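# Lay the towel flat beside the basket

## Task

Get the towel lying flat on the table as a single layer. It must stay at least one finger-width in from every table edge, at least two finger-widths from the basket's rim, and more than a hand-width from the column of either arm. The basket must end upright with its entire base resting on the table, no more than three finger-widths from its starting spot and turned roughly as before. At the end both grippers must have released everything and pulled away, and the result only counts if it holds without the robot's help.

## Robot and tools

ROBOT. Two arms, left_arm and right_arm, each with six revolute joints and a parallel two-finger gripper. Base poses in the scene frame: left_arm at (-0.008, +0.316, 0) m with quat_wxyz (+0.999, 0, 0, +0.048); right_arm at (-0.027, -0.285, 0) m with quat_wxyz (+0.998, 0, 0, +0.069). Each gripper's fingers point along its own +z and separate along its own y. The reported hand point sits between the finger pads, roughly 1 cm short of the tips. A wrist camera mount near each gripper adds bulk that can bump into things.

SCENE FRAME. Origin on the table surface midway between the two arms; +z up, +x out across the table, and left_arm lies toward +y. The words left and right are arm names only, not sides of any picture.

ROW LAYOUT. Every command row is one flat list of 14 numbers covering both arms, even if only one moves: first left_arm's 7, then right_arm's 7. Within each arm the order is: shoulder, elbow, wrist roll, wrist pitch, waist, wrist yaw, then the gripper opening. The six joint values are absolute target angles in radians (not offsets), the same quantities shown in Joint positions. Stated ranges: waist -2.618 to 3.054, shoulder 0.000 to 3.142, elbow 0.000 to 3.142, wrist pitch -1.571 to 1.571, wrist yaw -1.571 to 1.571, wrist roll -2.094 to 2.094. True ends may differ by up to 0.036 rad either way. A call is rejected if a target is over 0.036 rad outside a range and also farther out than the joint's current angle; a request past the real end is clipped, and a "joint sent to its limit" line appears. The opening is an absolute value from -1 (closed) to +1 (fully open, pads 0.094 m apart).

execute_actions(actions): a list of actions run one after another. Each action is a table of 1 to 15 rows, one row per 1/30 s control step; if fewer than 15 rows are given, the final row is held for the remaining steps, so each action lasts 0.5 s. An empty list just reports the current state and images (and the current scene number and task). Per control step each joint's drive target is kept within a set lead of its measured angle: waist 0.202, shoulder 0.258, elbow 0.238, wrist pitch 0.573, wrist yaw and wrist roll 0.522 rad. If the targets would shift a gripper more than 70 mm from where it is measured, all that arm's targets are pulled back. So far targets need several actions; the Joint targets line shows what is actually being driven now, and resending those values holds a joint still. An unfinished motion may stall, so command the remainder again.

move(target, speed, blocking): target is one 14-number row as above (absolute angles plus openings). All joints of both arms follow synchronized paths from their present angles, so hands trace curves. speed is in rad/s for whichever joint has the longest travel, 0.01 to 2, default 0.5. Paths take 0.5 to 10 s; longer ones are cut off at 10 s short of target. Paths ignore obstacles and the other arm. Openings are sent at the start. The result adds a "move:" line: the ending (done, off_target, moving, held, fault), limits=held or limits=none, and each arm's joint farthest from its target. blocking=false returns after 0.5 s while motion continues; until a result shows it ended, further moves and execute_actions are refused, so use wait or stop first.

wait(seconds): 0 to 10 s; arms keep their last command; returns early when a running move finishes. stop(): brakes a running move, needing room to slow; fingers keep going. zoom_image(camera, region): camera is cam_high, cam_left_wrist or cam_right_wrist (all 504x504); region is [x0, y0, x1, y1] in pixels from the top-left, at most 504 by 504. read_manual(section): returns URDF licence text only ("licences"); no motion. finished_scene(scene): give the current scene's number; it is final and reports success. Answering without any tool call ends the session.

RESULTS. The state line gives each arm's end_effector_position (m) and end_effector_quat_wxyz in the scene frame; it grows less accurate at long reach. Joint positions and Joint velocities list each arm's joints in the row order, then the finger gap in m. grip_measured is the opening on the command scale, with a fixed per-gripper error near 1 mm. To hold something, command about 0.03 under grip_measured; smaller gaps give a lighter hold. Pad force caps near 50 to 62 N, weaker on items thinner than about 2 mm. "joint command not followed" means a clearance check altered some joint targets. Joint torques carry offsets and noise. MOTOR HOT appears at 75 °C; 90 °C halts that arm for 10 s; at 100 °C the arm goes limp and drops. FAULT lines report stops.

CAUTIONS. Never let the arms strike or press on each other. Keep everything on the table. Avoid drops, slams and hard pushes: faster contact hits harder, and aiming beyond a contact point squeezes harder. Held items may get an occasional brief tug. The robot holds its last command while you compose a reply. Smooth, low-effort motion is preferred.

Each tool is called after "Call:" by a JSON object that holds its "api" and its "payload", one argument or row to a line.

## Session

Call:
{"api": "execute_actions", "payload": {
  "actions": []
}}

Scene clock: 0.00 s.
left_arm: end_effector_position=(+0.1718, +0.0788, +0.1900) grip_measured=+1.000 end_effector_quat_wxyz=(-0.013, +0.962, +0.263, +0.073) | right_arm: end_effector_position=(+0.3552, -0.3664, +0.1488) grip_measured=+1.000 end_effector_quat_wxyz=(+0.205, +0.622, +0.754, -0.057)
Joint names: [shoulder, elbow, wrist roll, wrist pitch, waist, wrist yaw]
Joint positions: left_arm=[ 1.672  1.652  1.593 -1.535 -1.112 -0.148  0.094] | right_arm=[ 1.758  1.52   1.27  -1.054 -0.2    0.331  0.094]
Joint velocities: left_arm=[-0.022 -0.002  0.022 -0.037 -0.002  0.037  0.   ] | right_arm=[-0.007 -0.002 -0.022 -0.007 -0.012  0.081  0.   ]
Joint torques (N m, as the arm reports them, + toward a larger angle): no reading
Motor temperatures (°C, as the motors report them): left_arm=[20 19 20 21 20 21] | right_arm=[21 19 20 19 21 21]
Joint targets: left_arm=[1.664 1.660 1.593 -1.541 -1.112 -0.141] | right_arm=[1.745 1.533 1.267 -1.054 -0.200 0.350]

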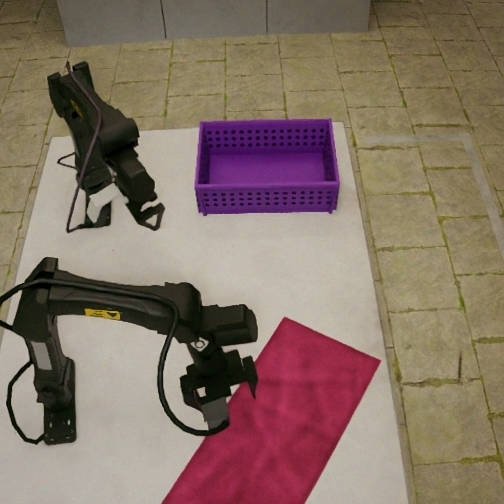

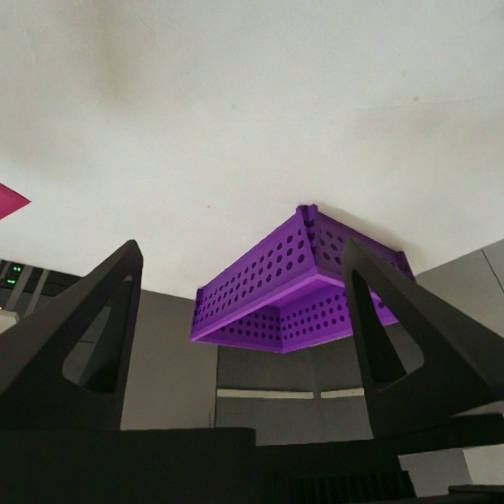

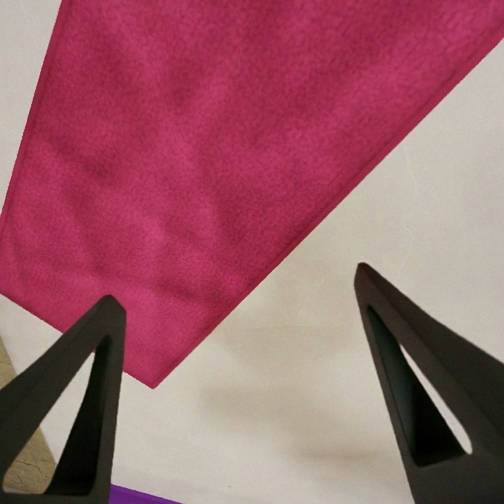

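Call:
{"api": "zoom_image", "payload": {
  "camera": "cam_high",
  "region": [150, 300, 420, 504]
}}

Call:
{"api": "zoom_image", "payload": {
  "camera": "cam_right_wrist",
  "region": [60, 280, 260, 420]
}}

Region (150, 300, 420, 504) of cam_high's 504x504 image, scaled by 1.867, with more detail than that image has; it fills the top 381 rows of this view, and the rest is white.

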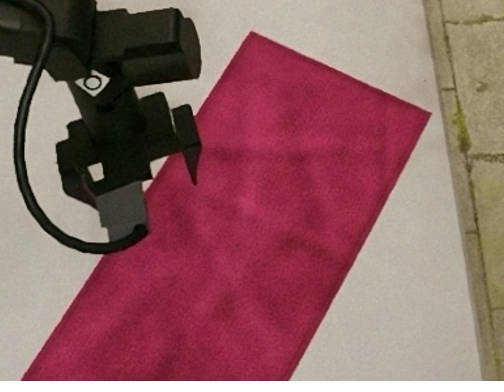

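Region (60, 280, 260, 420) of cam_right_wrist's 504x504 image, scaled by 2.520, with more detail than that image has; it fills the top 353 rows of this view, and the rest is white.

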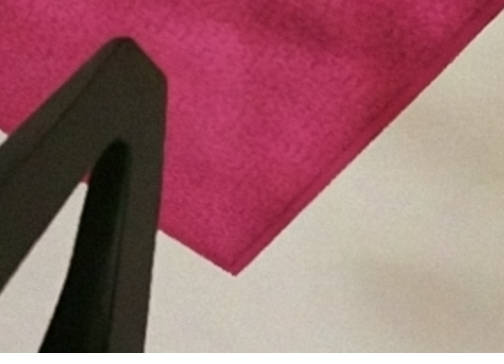

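Call:
{"api": "move", "payload": {
  "target": [1.664,1.660,1.593,-1.541,-1.112,-0.141,1, 1.2,1.4,0,-1.4,-0.8,0,1],
  "speed": 1.0
}}

Scene clock: 18.90 s.
left_arm: end_effector_position=(+0.1718, +0.0788, +0.1900) grip_measured=+1.000 end_effector_quat_wxyz=(-0.013, +0.962, +0.263, +0.073) | right_arm: end_effector_position=(+0.1666, -0.4356, +0.2395) grip_measured=+1.000 end_effector_quat_wxyz=(+0.169, +0.321, +0.930, -0.062)
Joint names: [shoulder, elbow, wrist roll, wrist pitch, waist, wrist yaw]
Joint positions: left_arm=[ 1.672  1.652  1.593 -1.535 -1.112 -0.148  0.094] | right_arm=[ 1.217  1.409  0.007 -1.401 -0.793  0.01   0.094]
Joint velocities: left_arm=[ 0.002  0.007 -0.007 -0.022  0.002  0.007  0.   ] | right_arm=[ 0.012 -0.017  0.022  0.007 -0.007  0.051  0.   ]
Joint torques (N m, as the arm reports them, + toward a larger angle): left_arm=[-6.56  6.3   0.01  0.55 -0.09  0.02] | right_arm=[-3.37  5.36 -0.04  0.8  -0.56 -0.07]
Motor temperatures (°C, as the motors report them): left_arm=[21 21 20 21 20 21] | right_arm=[23 21 20 19 21 21]
Joint targets: left_arm=[1.664 1.660 1.593 -1.541 -1.112 -0.141] | right_arm=[1.200 1.400 -0.000 -1.400 -0.800 -0.000]
move: done; limits=none; left_arm: farthest joint: the shoulder, 0.008 radians from its target (0.008 radians at the start); right_arm: farthest joint: the shoulder, 0.017 radians from its target (0.558 radians at the start)

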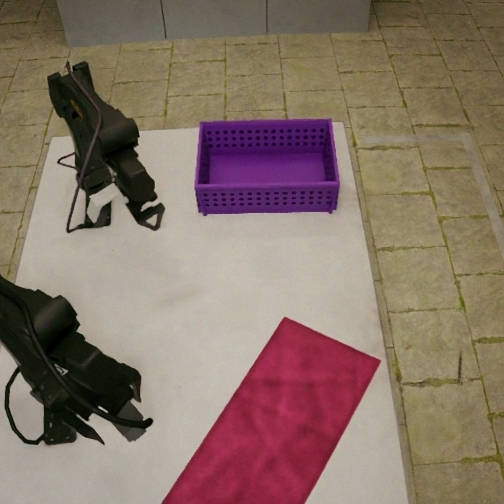

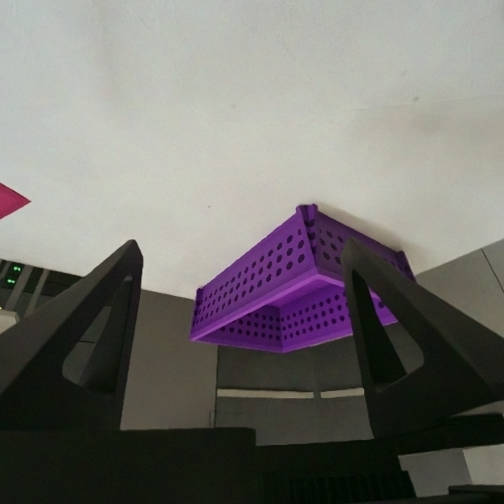

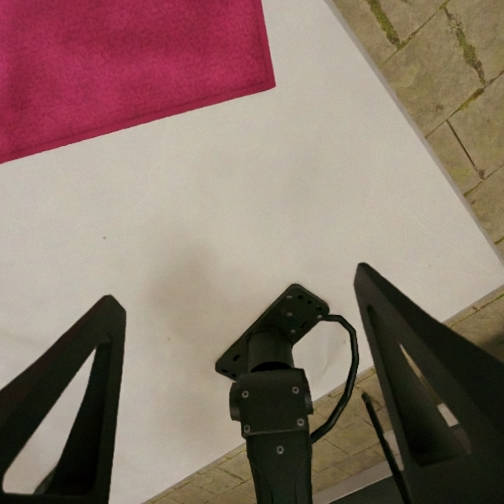

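Call:
{"api": "move", "payload": {
  "target": [1.664,1.660,1.593,-1.541,-1.112,-0.141,1, 1.2,1.4,0,-0.8,-0.6,0,1],
  "speed": 1.0
}}

Scene clock: 27.20 s.
left_arm: end_effector_position=(+0.1719, +0.0789, +0.1901) grip_measured=+1.000 end_effector_quat_wxyz=(-0.014, +0.962, +0.263, +0.074) | right_arm: end_effector_position=(+0.2913, -0.4475, +0.3243) grip_measured=+1.000 end_effector_quat_wxyz=(+0.438, +0.212, +0.867, -0.107)
Joint names: [shoulder, elbow, wrist roll, wrist pitch, waist, wrist yaw]
Joint positions: left_arm=[ 1.672  1.652  1.593 -1.535 -1.112 -0.149  0.094] | right_arm=[ 1.217  1.409  0.006 -0.828 -0.607  0.008  0.094]
Joint velocities: left_arm=[ 0.012  0.002  0.007 -0.051  0.012 -0.007  0.   ] | right_arm=[ 0.012 -0.002 -0.037 -0.022 -0.002  0.007  0.   ]
Joint torques (N m, as the arm reports them, + toward a larger angle): left_arm=[-6.55  6.32  0.01  0.55 -0.1   0.02] | right_arm=[-4.08  6.31 -0.01  1.75  0.5  -0.06]
Motor temperatures (°C, as the motors report them): left_arm=[22 21 20 21 20 21] | right_arm=[22 20 20 20 21 21]
Joint targets: left_arm=[1.664 1.660 1.593 -1.541 -1.112 -0.141] | right_arm=[1.200 1.400 0.000 -0.800 -0.600 0.000]
move: off_target (right_arm); limits=none; left_arm: farthest joint: the shoulder, 0.008 radians from its target (0.008 radians at the start); right_arm: farthest joint: the wrist pitch, 0.028 radians from its target (0.601 radians at the start)

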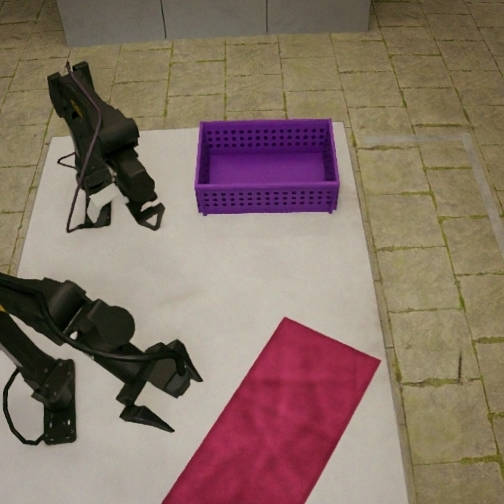

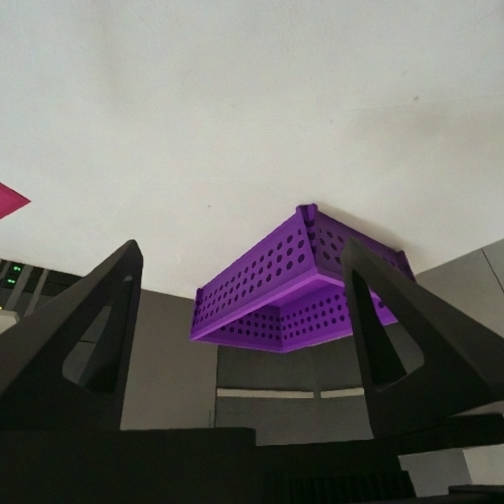

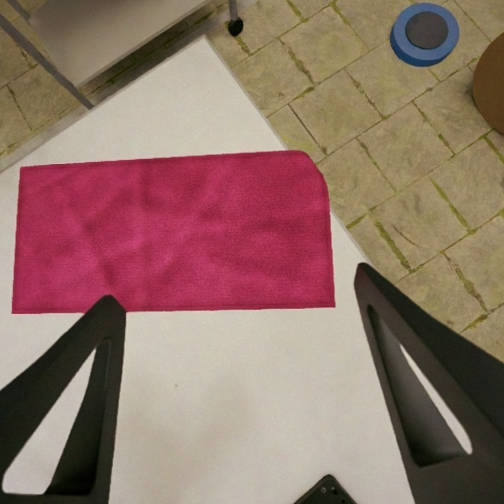

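Call:
{"api": "zoom_image", "payload": {
  "camera": "cam_right_wrist",
  "region": [230, 130, 370, 330]
}}

Call:
{"api": "zoom_image", "payload": {
  "camera": "cam_high",
  "region": [260, 305, 400, 400]
}}

Region (230, 130, 370, 330) of cam_right_wrist's 504x504 image, scaled by 2.520, with more detail than that image has; it fills the left 353 columns of this view, and the rest is white.

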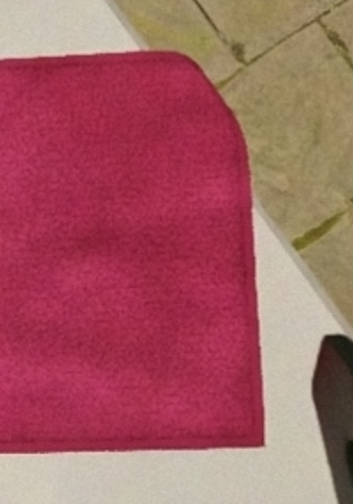

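Region (260, 305, 400, 400) of cam_high's 504x504 image, scaled by 3.600, with more detail than that image has; it fills the top 342 rows of this view, and the rest is white.

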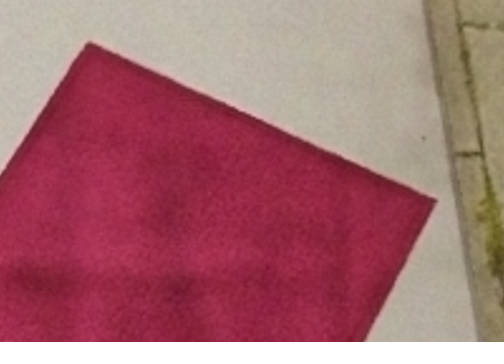

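Call:
{"api": "zoom_image", "payload": {
  "camera": "cam_right_wrist",
  "region": [0, 150, 170, 330]
}}

Region (0, 150, 170, 330) of cam_right_wrist's 504x504 image, scaled by 2.800, with more detail than that image has.

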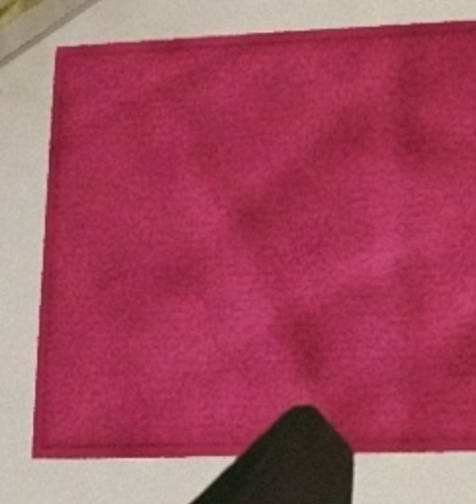

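Call:
{"api": "move", "payload": {
  "target": [2.55,2.251,0,-0.468,-0.90,0,1, 1.82,1.308,0,-0.938,-0.619,0,1],
  "speed": 0.9
}}

Scene clock: 63.57 s.
left_arm: end_effector_position=(+0.4510, -0.1585, +0.0562) grip_measured=+1.000 end_effector_quat_wxyz=(+0.336, +0.367, +0.856, -0.139) | right_arm: end_effector_position=(+0.2904, -0.4489, +0.0580) grip_measured=+1.000 end_effector_quat_wxyz=(+0.055, +0.238, +0.970, -0.017)
Joint names: [shoulder, elbow, wrist roll, wrist pitch, waist, wrist yaw]
Joint positions: left_arm=[ 2.561  2.224  0.007 -0.489 -0.902 -0.006  0.094] | right_arm=[ 1.826  1.308  0.006 -0.938 -0.611  0.008  0.094]
Joint velocities: left_arm=[ 0.007  0.002 -0.066  0.007 -0.002  0.007  0.   ] | right_arm=[ 0.012 -0.017 -0.051  0.037  0.002  0.037  0.   ]
Joint torques (N m, as the arm reports them, + toward a larger angle): left_arm=[-14.81   8.78  -0.06   2.07   0.14   0.09] | right_arm=[-7.25  6.43 -0.02  0.4  -0.55 -0.06]
Motor temperatures (°C, as the motors report them): left_arm=[23 22 20 21 20 21] | right_arm=[22 21 20 23 21 21]
Joint targets: left_arm=[2.550 2.251 0.000 -0.468 -0.900 0.000] | right_arm=[1.820 1.308 0.000 -0.938 -0.619 0.000]
move: off_target (left_arm); limits=none; left_arm: farthest joint: the elbow, 0.027 radians from its target (0.599 radians at the start); right_arm: farthest joint: the waist, 0.008 radians from its target (0.012 radians at the start)

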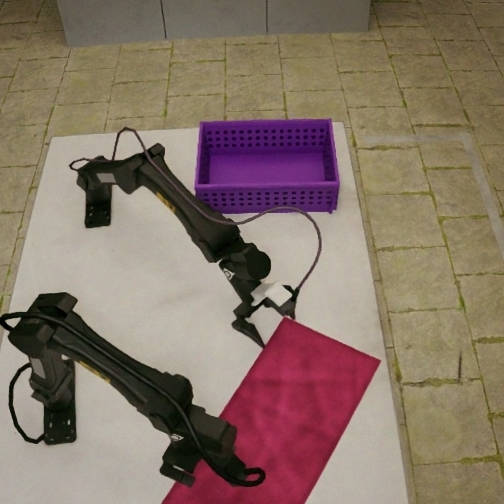

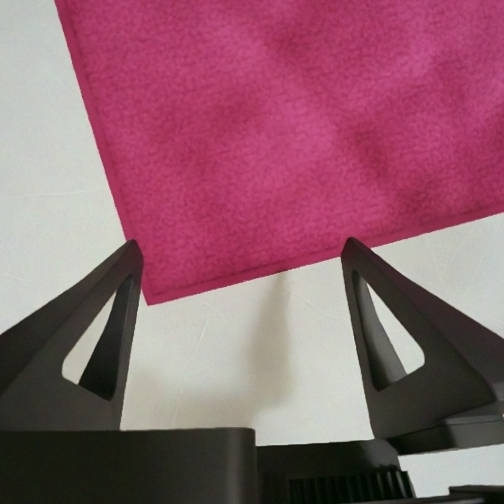

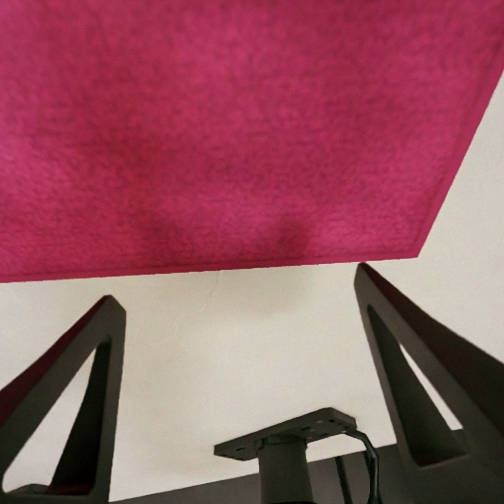

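Call:
{"api": "move", "payload": {
  "target": [2.63,2.30,0,-0.44,-0.91,0,1, 1.861,1.222,0,-0.79,-0.619,0,1],
  "speed": 0.3
}}

Scene clock: 67.03 s.
left_arm: end_effector_position=(+0.4581, -0.1659, +0.0349) grip_measured=+1.000 end_effector_quat_wxyz=(+0.339, +0.367, +0.855, -0.140) | right_arm: end_effector_position=(+0.2916, -0.4495, +0.0272) grip_measured=+1.000 end_effector_quat_wxyz=(+0.059, +0.237, +0.969, -0.018)
Joint names: [shoulder, elbow, wrist roll, wrist pitch, waist, wrist yaw]
Joint positions: left_arm=[ 2.634  2.273  0.006 -0.46  -0.902 -0.006  0.094] | right_arm=[ 1.863  1.225  0.006 -0.811 -0.611  0.008  0.094]
Joint velocities: left_arm=[-0.002 -0.022  0.022  0.007  0.017  0.081  0.   ] | right_arm=[-0.017  0.007  0.022 -0.007  0.007  0.007  0.   ]
Joint torques (N m, as the arm reports them, + toward a larger angle): left_arm=[-14.58   8.78  -0.07   2.08  -0.66   0.08] | right_arm=[-7.06  5.77 -0.04  0.61 -0.64 -0.1 ]
Motor temperatures (°C, as the motors report them): left_arm=[25 22 20 22 20 21] | right_arm=[22 21 20 23 21 21]
Joint targets: left_arm=[2.630 2.300 -0.000 -0.440 -0.910 -0.000] | right_arm=[1.861 1.222 -0.000 -0.790 -0.619 -0.000]
move: off_target (left_arm, right_arm); limits=none; left_arm: farthest joint: the elbow, 0.027 radians from its target (0.076 radians at the start); right_arm: farthest joint: the wrist pitch, 0.021 radians from its target (0.148 radians at the start)

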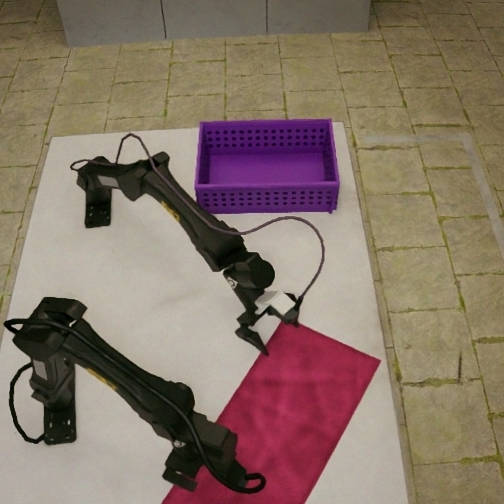

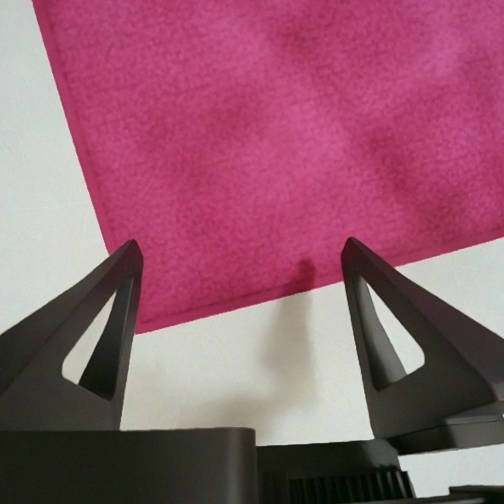

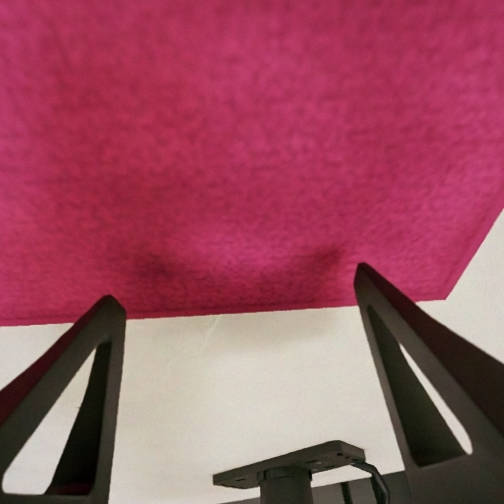

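Call:
{"api": "move", "payload": {
  "target": [2.668,2.30,0,-0.44,-0.91,0,1, 1.888,1.175,0,-0.715,-0.619,0,1],
  "speed": 0.1
}}

Scene clock: 70.47 s.
left_arm: end_effector_position=(+0.4560, -0.1638, +0.0132) grip_measured=+1.000 end_effector_quat_wxyz=(+0.324, +0.369, +0.861, -0.135) | right_arm: end_effector_position=(+0.2900, -0.4487, +0.0135) grip_measured=+1.000 end_effector_quat_wxyz=(+0.057, +0.237, +0.970, -0.018)
Joint names: [shoulder, elbow, wrist roll, wrist pitch, waist, wrist yaw]
Joint positions: left_arm=[ 2.667  2.273  0.006 -0.458 -0.902 -0.005  0.094] | right_arm=[ 1.88   1.189  0.006 -0.76  -0.611  0.008  0.094]
Joint velocities: left_arm=[-0.002 -0.012  0.037 -0.022 -0.002 -0.095  0.   ] | right_arm=[-0.027  0.002 -0.022  0.066  0.002  0.022  0.   ]
Joint torques (N m, as the arm reports them, + toward a larger angle): left_arm=[-14.5    8.68  -0.07   2.02  -0.67   0.08] | right_arm=[-6.46  4.74 -0.03  0.85 -0.53 -0.08]
Motor temperatures (°C, as the motors report them): left_arm=[26 22 20 22 20 21] | right_arm=[22 21 20 22 21 21]
Joint targets: left_arm=[2.668 2.300 -0.000 -0.440 -0.910 0.000] | right_arm=[1.888 1.175 -0.000 -0.715 -0.619 -0.000]
move: off_target (left_arm, right_arm); limits=none; left_arm: farthest joint: the elbow, 0.027 radians from its target (0.027 radians at the start); right_arm: farthest joint: the wrist pitch, 0.045 radians from its target (0.095 radians at the start)

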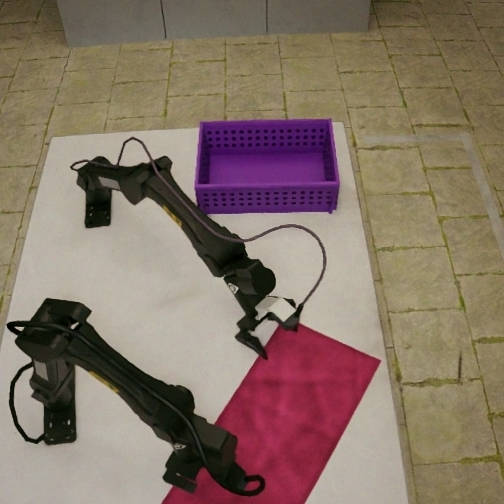

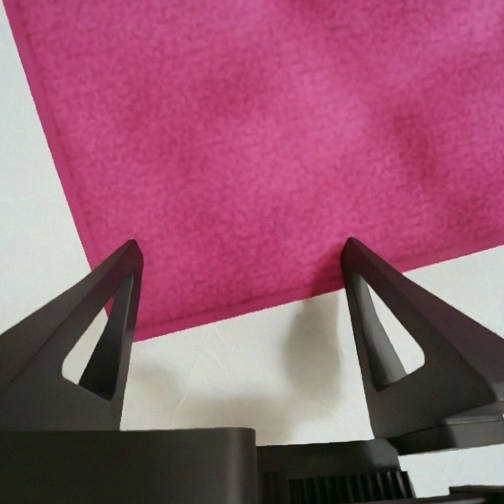

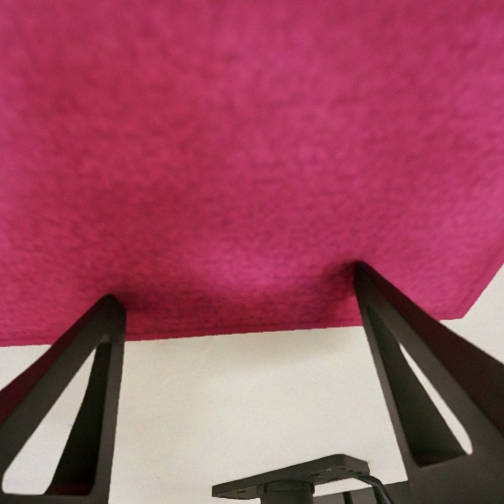

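Call:
{"api": "move", "payload": {
  "target": [2.695,2.28,0,-0.436,-0.90,0,1, 1.894,1.17,0,-0.74,-0.611,0,1],
  "speed": 0.1
}}

Call:
{"api": "move", "payload": {
  "target": [2.542,1.978,0,-0.296,-0.885,0,1, 1.812,1.06,0.05,-0.72,-0.553,0,1],
  "speed": 0.3
}}

Scene clock: 84.93 s.
left_arm: end_effector_position=(+0.4583, -0.1671, +0.0110) grip_measured=+1.000 end_effector_quat_wxyz=(+0.331, +0.367, +0.858, -0.140) | right_arm: end_effector_position=(+0.2897, -0.4486, +0.0134) grip_measured=+1.000 end_effector_quat_wxyz=(+0.057, +0.237, +0.970, -0.018)
Joint names: [shoulder, elbow, wrist roll, wrist pitch, waist, wrist yaw]
Joint positions: left_arm=[ 2.678  2.273  0.003 -0.431 -0.902 -0.002  0.094] | right_arm=[ 1.88   1.189  0.006 -0.761 -0.611  0.008  0.094]
Joint velocities: left_arm=[-0.017  0.012  0.022  0.051  0.012  0.051  0.   ] | right_arm=[-0.022  0.007  0.051  0.007  0.012 -0.066  0.   ]
Joint torques (N m, as the arm reports them, + toward a larger angle): left_arm=[-13.15   7.39  -0.02   1.82   0.08   0.05] | right_arm=[-5.95  4.38  0.01  0.59  0.05 -0.06]
Motor temperatures (°C, as the motors report them): left_arm=[29 23 20 24 20 21] | right_arm=[23 20 20 22 21 21]
Joint targets: left_arm=[2.695 2.280 0.000 -0.436 -0.900 -0.000] | right_arm=[1.894 1.170 0.000 -0.740 -0.611 0.000]
move: off_target (right_arm); limits=none; left_arm: farthest joint: the shoulder, 0.017 radians from its target (0.028 radians at the start); right_arm: farthest joint: the wrist pitch, 0.021 radians from its target (0.020 radians at the start)

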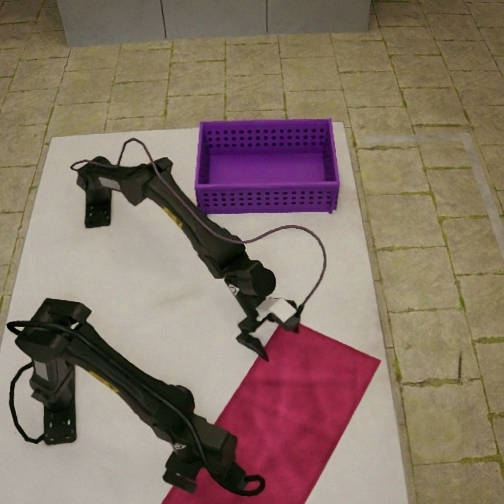

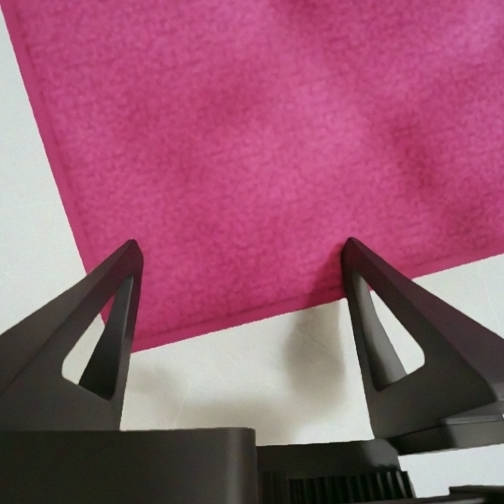

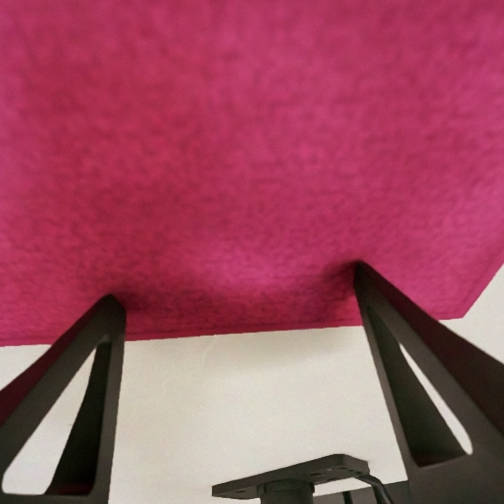

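Scene clock: 86.37 s.
left_arm: end_effector_position=(+0.4476, -0.1482, +0.0100) grip_measured=+1.000 end_effector_quat_wxyz=(+0.342, +0.361, +0.856, -0.144) | right_arm: end_effector_position=(+0.2867, -0.4319, +0.0128) grip_measured=+1.000 end_effector_quat_wxyz=(+0.076, +0.236, +0.968, -0.024)
Joint names: [shoulder, elbow, wrist roll, wrist pitch, waist, wrist yaw]
Joint positions: left_arm=[ 2.548  2.001  0.001 -0.264 -0.893 -0.     0.094] | right_arm=[ 1.815  1.094  0.047 -0.692 -0.568  0.018  0.094]
Joint velocities: left_arm=[-0.002 -0.017  0.051 -0.007  0.027 -0.037  0.   ] | right_arm=[ 0.007 -0.007 -0.007 -0.007 -0.012 -0.007  0.   ]
Joint torques (N m, as the arm reports them, + toward a larger angle): left_arm=[-14.2    5.22   0.     1.58   0.36   0.04] | right_arm=[-6.77  3.03  0.07  0.22  1.11 -0.12]
Motor temperatures (°C, as the motors report them): left_arm=[29 23 20 24 20 21] | right_arm=[23 20 20 22 21 21]
Joint targets: left_arm=[2.542 1.978 -0.000 -0.296 -0.885 -0.000] | right_arm=[1.812 1.060 0.050 -0.720 -0.553 -0.000]
move: off_target (left_arm, right_arm); limits=none; left_arm: farthest joint: the wrist pitch, 0.032 radians from its target (0.135 radians at the start); right_arm: farthest joint: the elbow, 0.034 radians from its target (0.129 radians at the start)

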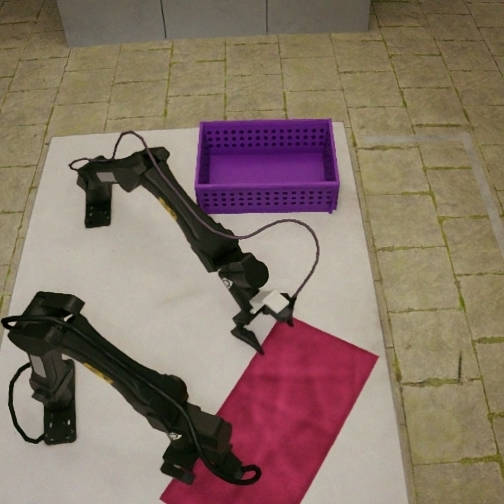

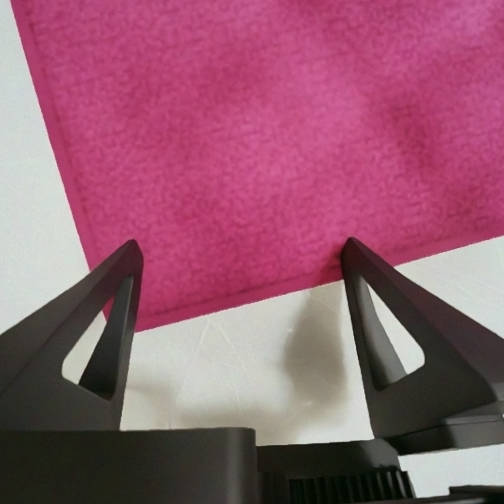

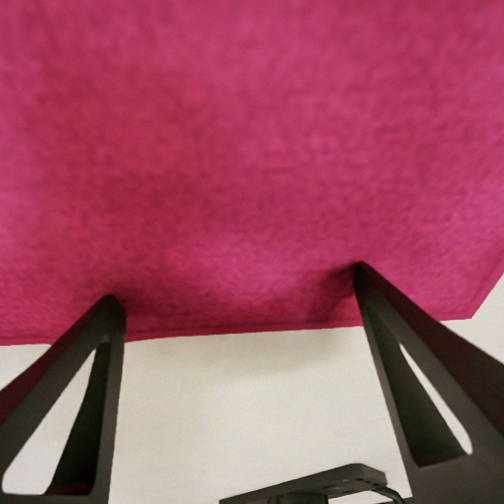

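The towel slides flat with the fingertips. Continuing the drag, with the left arm pressing slightly more.

Call:
{"api": "move", "payload": {
  "target": [2.426,1.761,0,-0.225,-0.873,0,1, 1.729,0.958,0.1,-0.72,-0.497,0,1],
  "speed": 0.3
}}

Call:
{"api": "move", "payload": {
  "target": [2.233,1.408,0,-0.065,-0.847,0,1, 1.569,0.783,0.235,-0.71,-0.363,0,1],
  "speed": 0.3
}}

Scene clock: 92.67 s.
left_arm: end_effector_position=(+0.4308, -0.1215, +0.0085) grip_measured=+1.000 end_effector_quat_wxyz=(+0.335, +0.359, +0.860, -0.138) | right_arm: end_effector_position=(+0.2718, -0.4047, +0.0129) grip_measured=+1.000 end_effector_quat_wxyz=(+0.075, +0.230, +0.970, -0.021)
Joint names: [shoulder, elbow, wrist roll, wrist pitch, waist, wrist yaw]
Joint positions: left_arm=[ 2.43   1.786  0.004 -0.185 -0.882 -0.     0.094] | right_arm=[ 1.733  0.993  0.092 -0.677 -0.509  0.02   0.094]
Joint velocities: left_arm=[ 0.002 -0.007  0.022  0.007 -0.007  0.037  0.   ] | right_arm=[-0.007 -0.012  0.007 -0.007 -0.012  0.066  0.   ]
Joint torques (N m, as the arm reports them, + toward a larger angle): left_arm=[-13.2    4.89  -0.04   1.48   0.38   0.03] | right_arm=[-6.11  3.02  0.12  0.11  0.91 -0.19]
Motor temperatures (°C, as the motors report them): left_arm=[30 23 20 24 20 21] | right_arm=[23 20 20 21 21 21]
Joint targets: left_arm=[2.426 1.761 -0.000 -0.225 -0.873 0.000] | right_arm=[1.729 0.958 0.100 -0.720 -0.497 -0.000]
move: off_target (left_arm, right_arm); limits=none; left_arm: farthest joint: the wrist pitch, 0.040 radians from its target (0.039 radians at the start); right_arm: farthest joint: the wrist pitch, 0.043 radians from its target (0.028 radians at the start)

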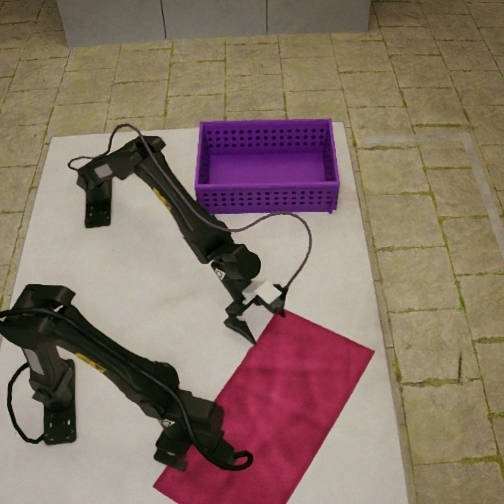

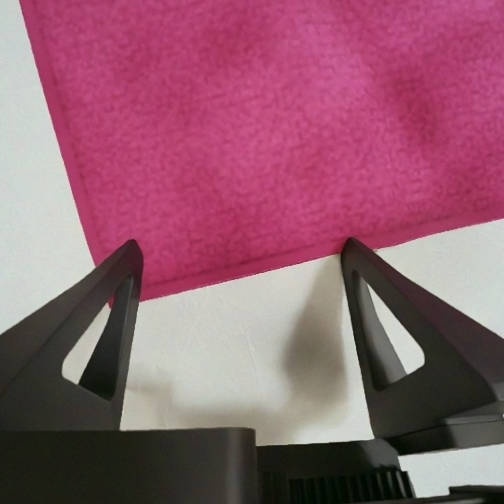

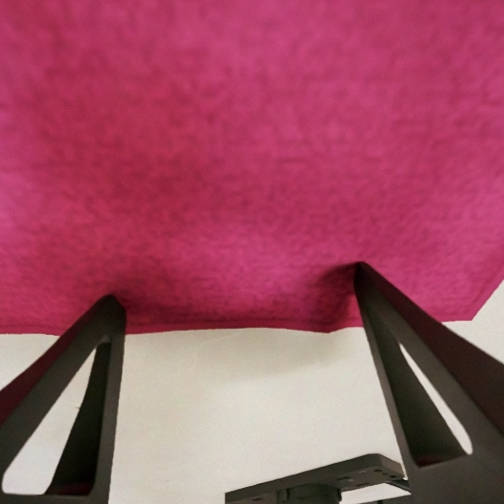

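Scene clock: 94.37 s.
left_arm: end_effector_position=(+0.4010, -0.0712, +0.0072) grip_measured=+1.000 end_effector_quat_wxyz=(+0.333, +0.346, +0.867, -0.136) | right_arm: end_effector_position=(+0.2407, -0.3555, +0.0127) grip_measured=+1.000 end_effector_quat_wxyz=(+0.074, +0.223, +0.972, -0.019)
Joint names: [shoulder, elbow, wrist roll, wrist pitch, waist, wrist yaw]
Joint positions: left_arm=[ 2.237  1.433 -0.002 -0.03  -0.855  0.005  0.094] | right_arm=[ 1.574  0.819  0.214 -0.667 -0.373  0.037  0.094]
Joint velocities: left_arm=[ 0.017  0.012 -0.037 -0.022 -0.002 -0.037  0.   ] | right_arm=[-0.002 -0.002  0.037 -0.007 -0.007 -0.051  0.   ]
Joint torques (N m, as the arm reports them, + toward a larger angle): left_arm=[-11.57   4.56   0.04   1.51   0.52  -0.01] | right_arm=[-4.86  2.77  0.28  0.05  0.85 -0.34]
Motor temperatures (°C, as the motors report them): left_arm=[30 22 20 24 20 21] | right_arm=[23 20 20 21 21 21]
Joint targets: left_arm=[2.233 1.408 -0.000 -0.065 -0.847 -0.000] | right_arm=[1.569 0.783 0.235 -0.710 -0.363 0.000]
move: off_target (left_arm, right_arm); limits=none; left_arm: farthest joint: the wrist pitch, 0.035 radians from its target (0.120 radians at the start); right_arm: farthest joint: the wrist pitch, 0.043 radians from its target (0.033 radians at the start)

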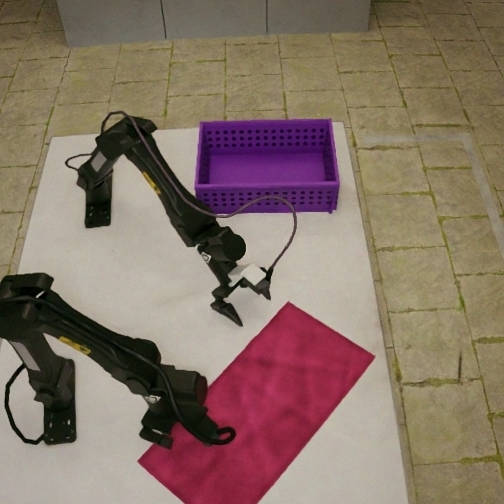

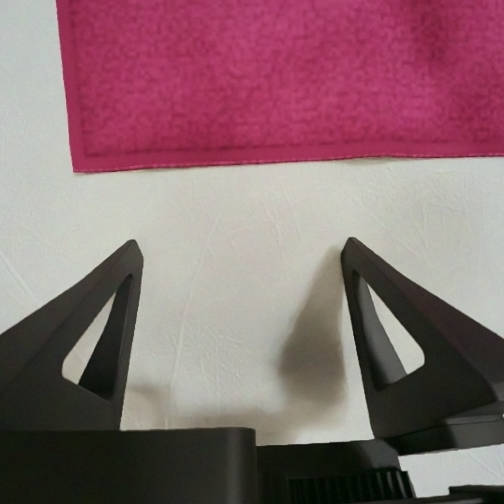

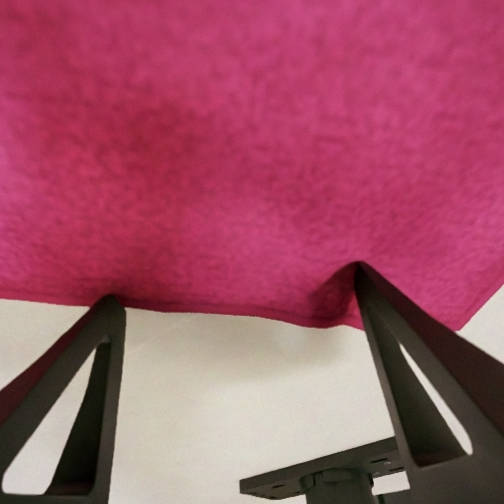

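Call:
{"api": "move", "payload": {
  "target": [1.6,1.15,0,-0.6,-0.87,0,1, 1.53,0.97,0.2,-0.87,-0.37,0,1],
  "speed": 0.8
}}

Call:
{"api": "move", "payload": {
  "target": [0.9,0.9,0,-1.2,-0.87,0,1, 2.32,1.975,0,-0.82,0.197,0,-1],
  "speed": 0.8
}}

Scene clock: 107.73 s.
left_arm: end_effector_position=(+0.2820, +0.0374, +0.1137) grip_measured=+1.000 end_effector_quat_wxyz=(+0.240, +0.361, +0.896, -0.100) | right_arm: end_effector_position=(+0.2382, -0.3495, +0.0435) grip_measured=+1.000 end_effector_quat_wxyz=(+0.046, +0.219, +0.975, -0.005)
Joint names: [shoulder, elbow, wrist roll, wrist pitch, waist, wrist yaw]
Joint positions: left_arm=[ 1.612  1.157 -0.002 -0.589 -0.863  0.005  0.094] | right_arm=[ 1.554  0.942  0.206 -0.867 -0.373  0.008  0.094]
Joint velocities: left_arm=[-0.012  0.002 -0.007  0.022 -0.002 -0.007  0.   ] | right_arm=[-0.002  0.002  0.037 -0.022  0.007  0.037  0.   ]
Joint torques (N m, as the arm reports them, + toward a larger angle): left_arm=[-7.23  6.14  0.04  1.46 -0.58 -0.02] | right_arm=[-6.35  8.54 -0.02  0.33  0.22 -0.06]
Motor temperatures (°C, as the motors report them): left_arm=[29 22 20 24 20 21] | right_arm=[23 20 20 21 21 21]
Joint targets: left_arm=[1.600 1.150 0.000 -0.600 -0.870 0.000] | right_arm=[1.530 0.970 0.200 -0.870 -0.370 -0.000]
move: off_target (right_arm); limits=none; left_arm: farthest joint: the shoulder, 0.012 radians from its target (0.637 radians at the start); right_arm: farthest joint: the elbow, 0.028 radians from its target (0.151 radians at the start)

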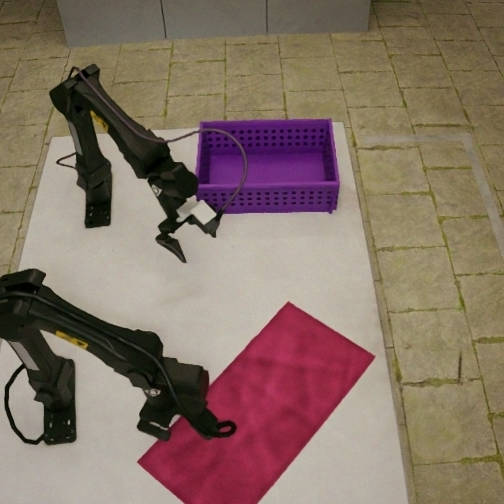

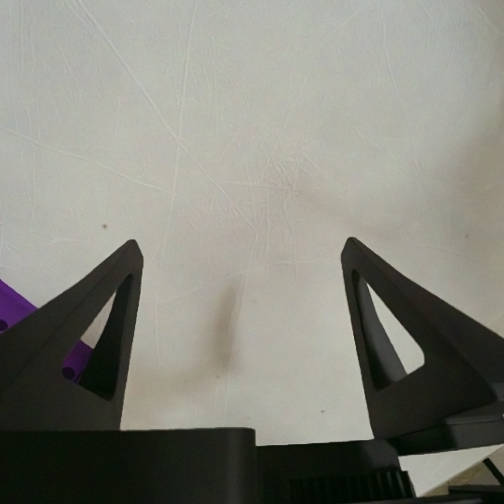

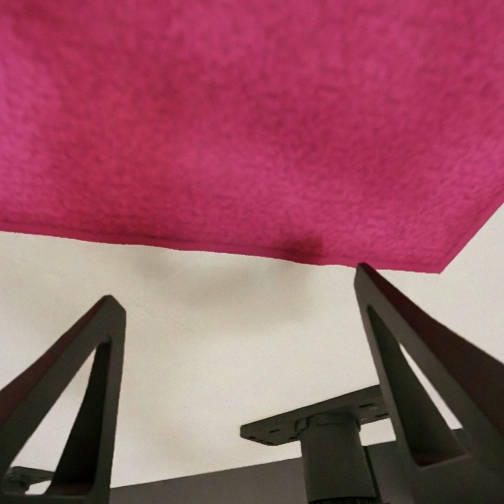

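Scene clock: 109.70 s.
left_arm: end_effector_position=(+0.1330, +0.1810, +0.1547) grip_measured=+1.000 end_effector_quat_wxyz=(+0.171, +0.367, +0.911, -0.072) | right_arm: end_effector_position=(+0.4776, -0.1062, +0.0391) grip_measured=-0.982 end_effector_quat_wxyz=(+0.171, -0.163, +0.971, +0.029)
Joint names: [shoulder, elbow, wrist roll, wrist pitch, waist, wrist yaw]
Joint positions: left_arm=[ 0.916  0.908 -0.002 -1.189 -0.863  0.005  0.094] | right_arm=[ 2.329  1.939  0.007 -0.832  0.203  0.003  0.001]
Joint velocities: left_arm=[-0.012  0.002  0.007 -0.051  0.002 -0.037  0.   ] | right_arm=[-0.002 -0.012  0.007 -0.022 -0.017 -0.022  0.001]
Joint torques (N m, as the arm reports them, + toward a larger angle): left_arm=[-1.21  5.75  0.04  1.25 -0.59 -0.02] | right_arm=[-11.26  10.06   0.01   0.92  -0.51  -0.04]
Motor temperatures (°C, as the motors report them): left_arm=[28 22 20 24 20 21] | right_arm=[23 21 20 21 21 21]
Joint targets: left_arm=[0.900 0.900 0.000 -1.200 -0.870 -0.000] | right_arm=[2.320 1.975 -0.000 -0.820 0.197 0.000]
move: off_target (right_arm); limits=none; left_arm: farthest joint: the shoulder, 0.016 radians from its target (0.712 radians at the start); right_arm: farthest joint: the elbow, 0.036 radians from its target (1.033 radians at the start)

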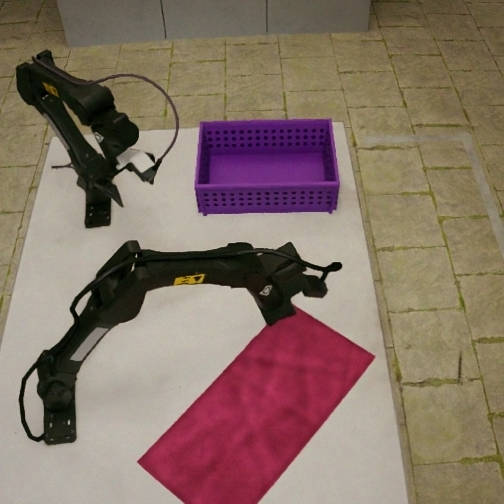

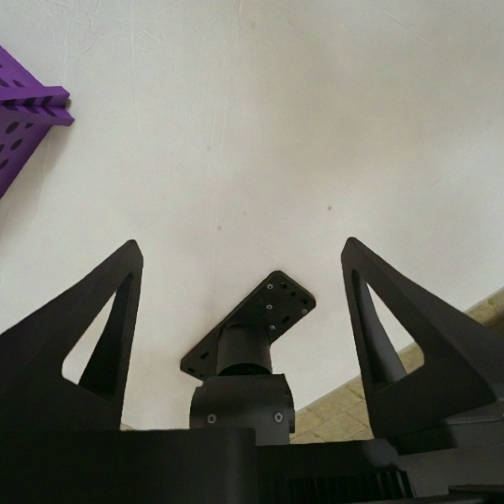

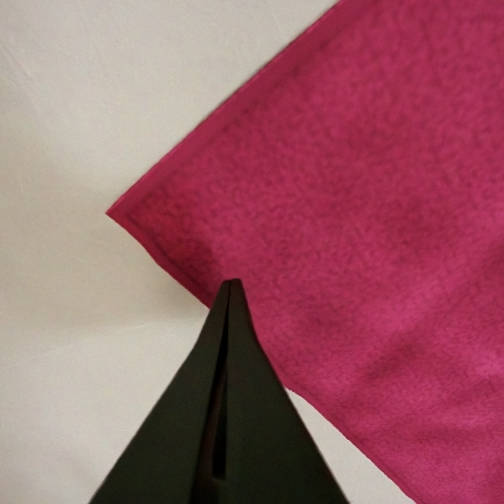

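Call:
{"api": "move", "payload": {
  "target": [0.9,0.9,0,-1.2,-0.87,0,1, 2.39,1.875,0,-0.66,0.175,0,-1],
  "speed": 0.2
}}

Scene clock: 113.20 s.
left_arm: end_effector_position=(+0.1329, +0.1811, +0.1547) grip_measured=+1.000 end_effector_quat_wxyz=(+0.171, +0.367, +0.911, -0.072) | right_arm: end_effector_position=(+0.4966, -0.1092, +0.0161) grip_measured=-0.982 end_effector_quat_wxyz=(+0.200, -0.154, +0.967, +0.034)
Joint names: [shoulder, elbow, wrist roll, wrist pitch, waist, wrist yaw]
Joint positions: left_arm=[ 0.916  0.908 -0.002 -1.19  -0.863  0.005  0.094] | right_arm=[ 2.368  1.893  0.006 -0.687  0.185 -0.001  0.001]
Joint velocities: left_arm=[-0.002 -0.032  0.007 -0.037 -0.012  0.022  0.   ] | right_arm=[ 0.012 -0.022  0.022  0.007 -0.012 -0.037  0.   ]
Joint torques (N m, as the arm reports them, + toward a larger angle): left_arm=[-1.19  5.73  0.04  1.21 -0.59 -0.02] | right_arm=[-9.23  5.32 -0.05  1.11 -0.73  0.  ]
Motor temperatures (°C, as the motors report them): left_arm=[27 22 20 24 20 21] | right_arm=[24 21 20 21 21 21]
Joint targets: left_arm=[0.900 0.900 -0.000 -1.200 -0.870 0.000] | right_arm=[2.390 1.875 0.000 -0.660 0.175 -0.000]
move: off_target (right_arm); limits=none; left_arm: farthest joint: the shoulder, 0.016 radians from its target (0.016 radians at the start); right_arm: farthest joint: the wrist pitch, 0.027 radians from its target (0.172 radians at the start)

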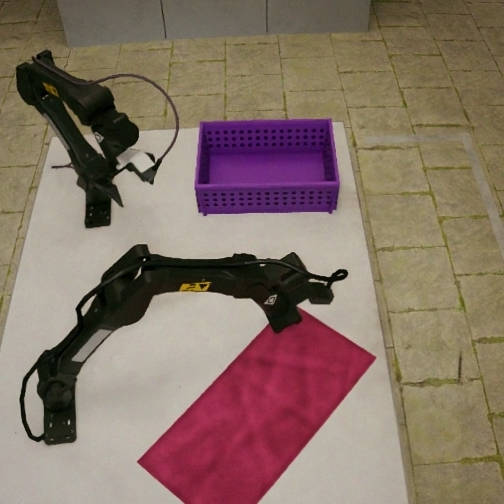

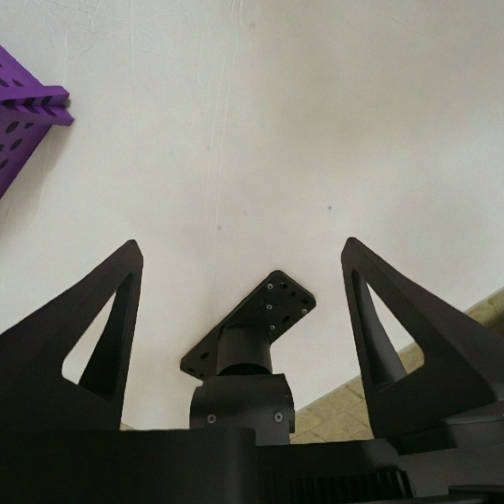

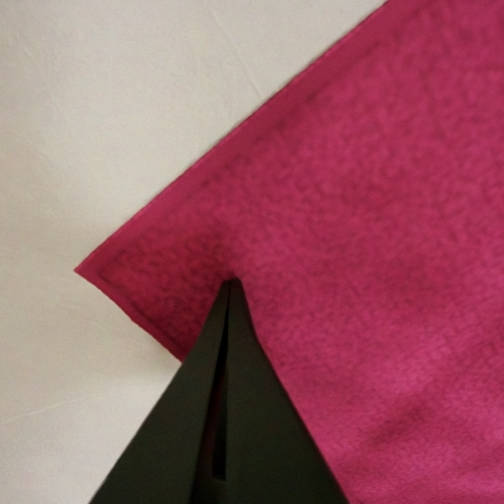

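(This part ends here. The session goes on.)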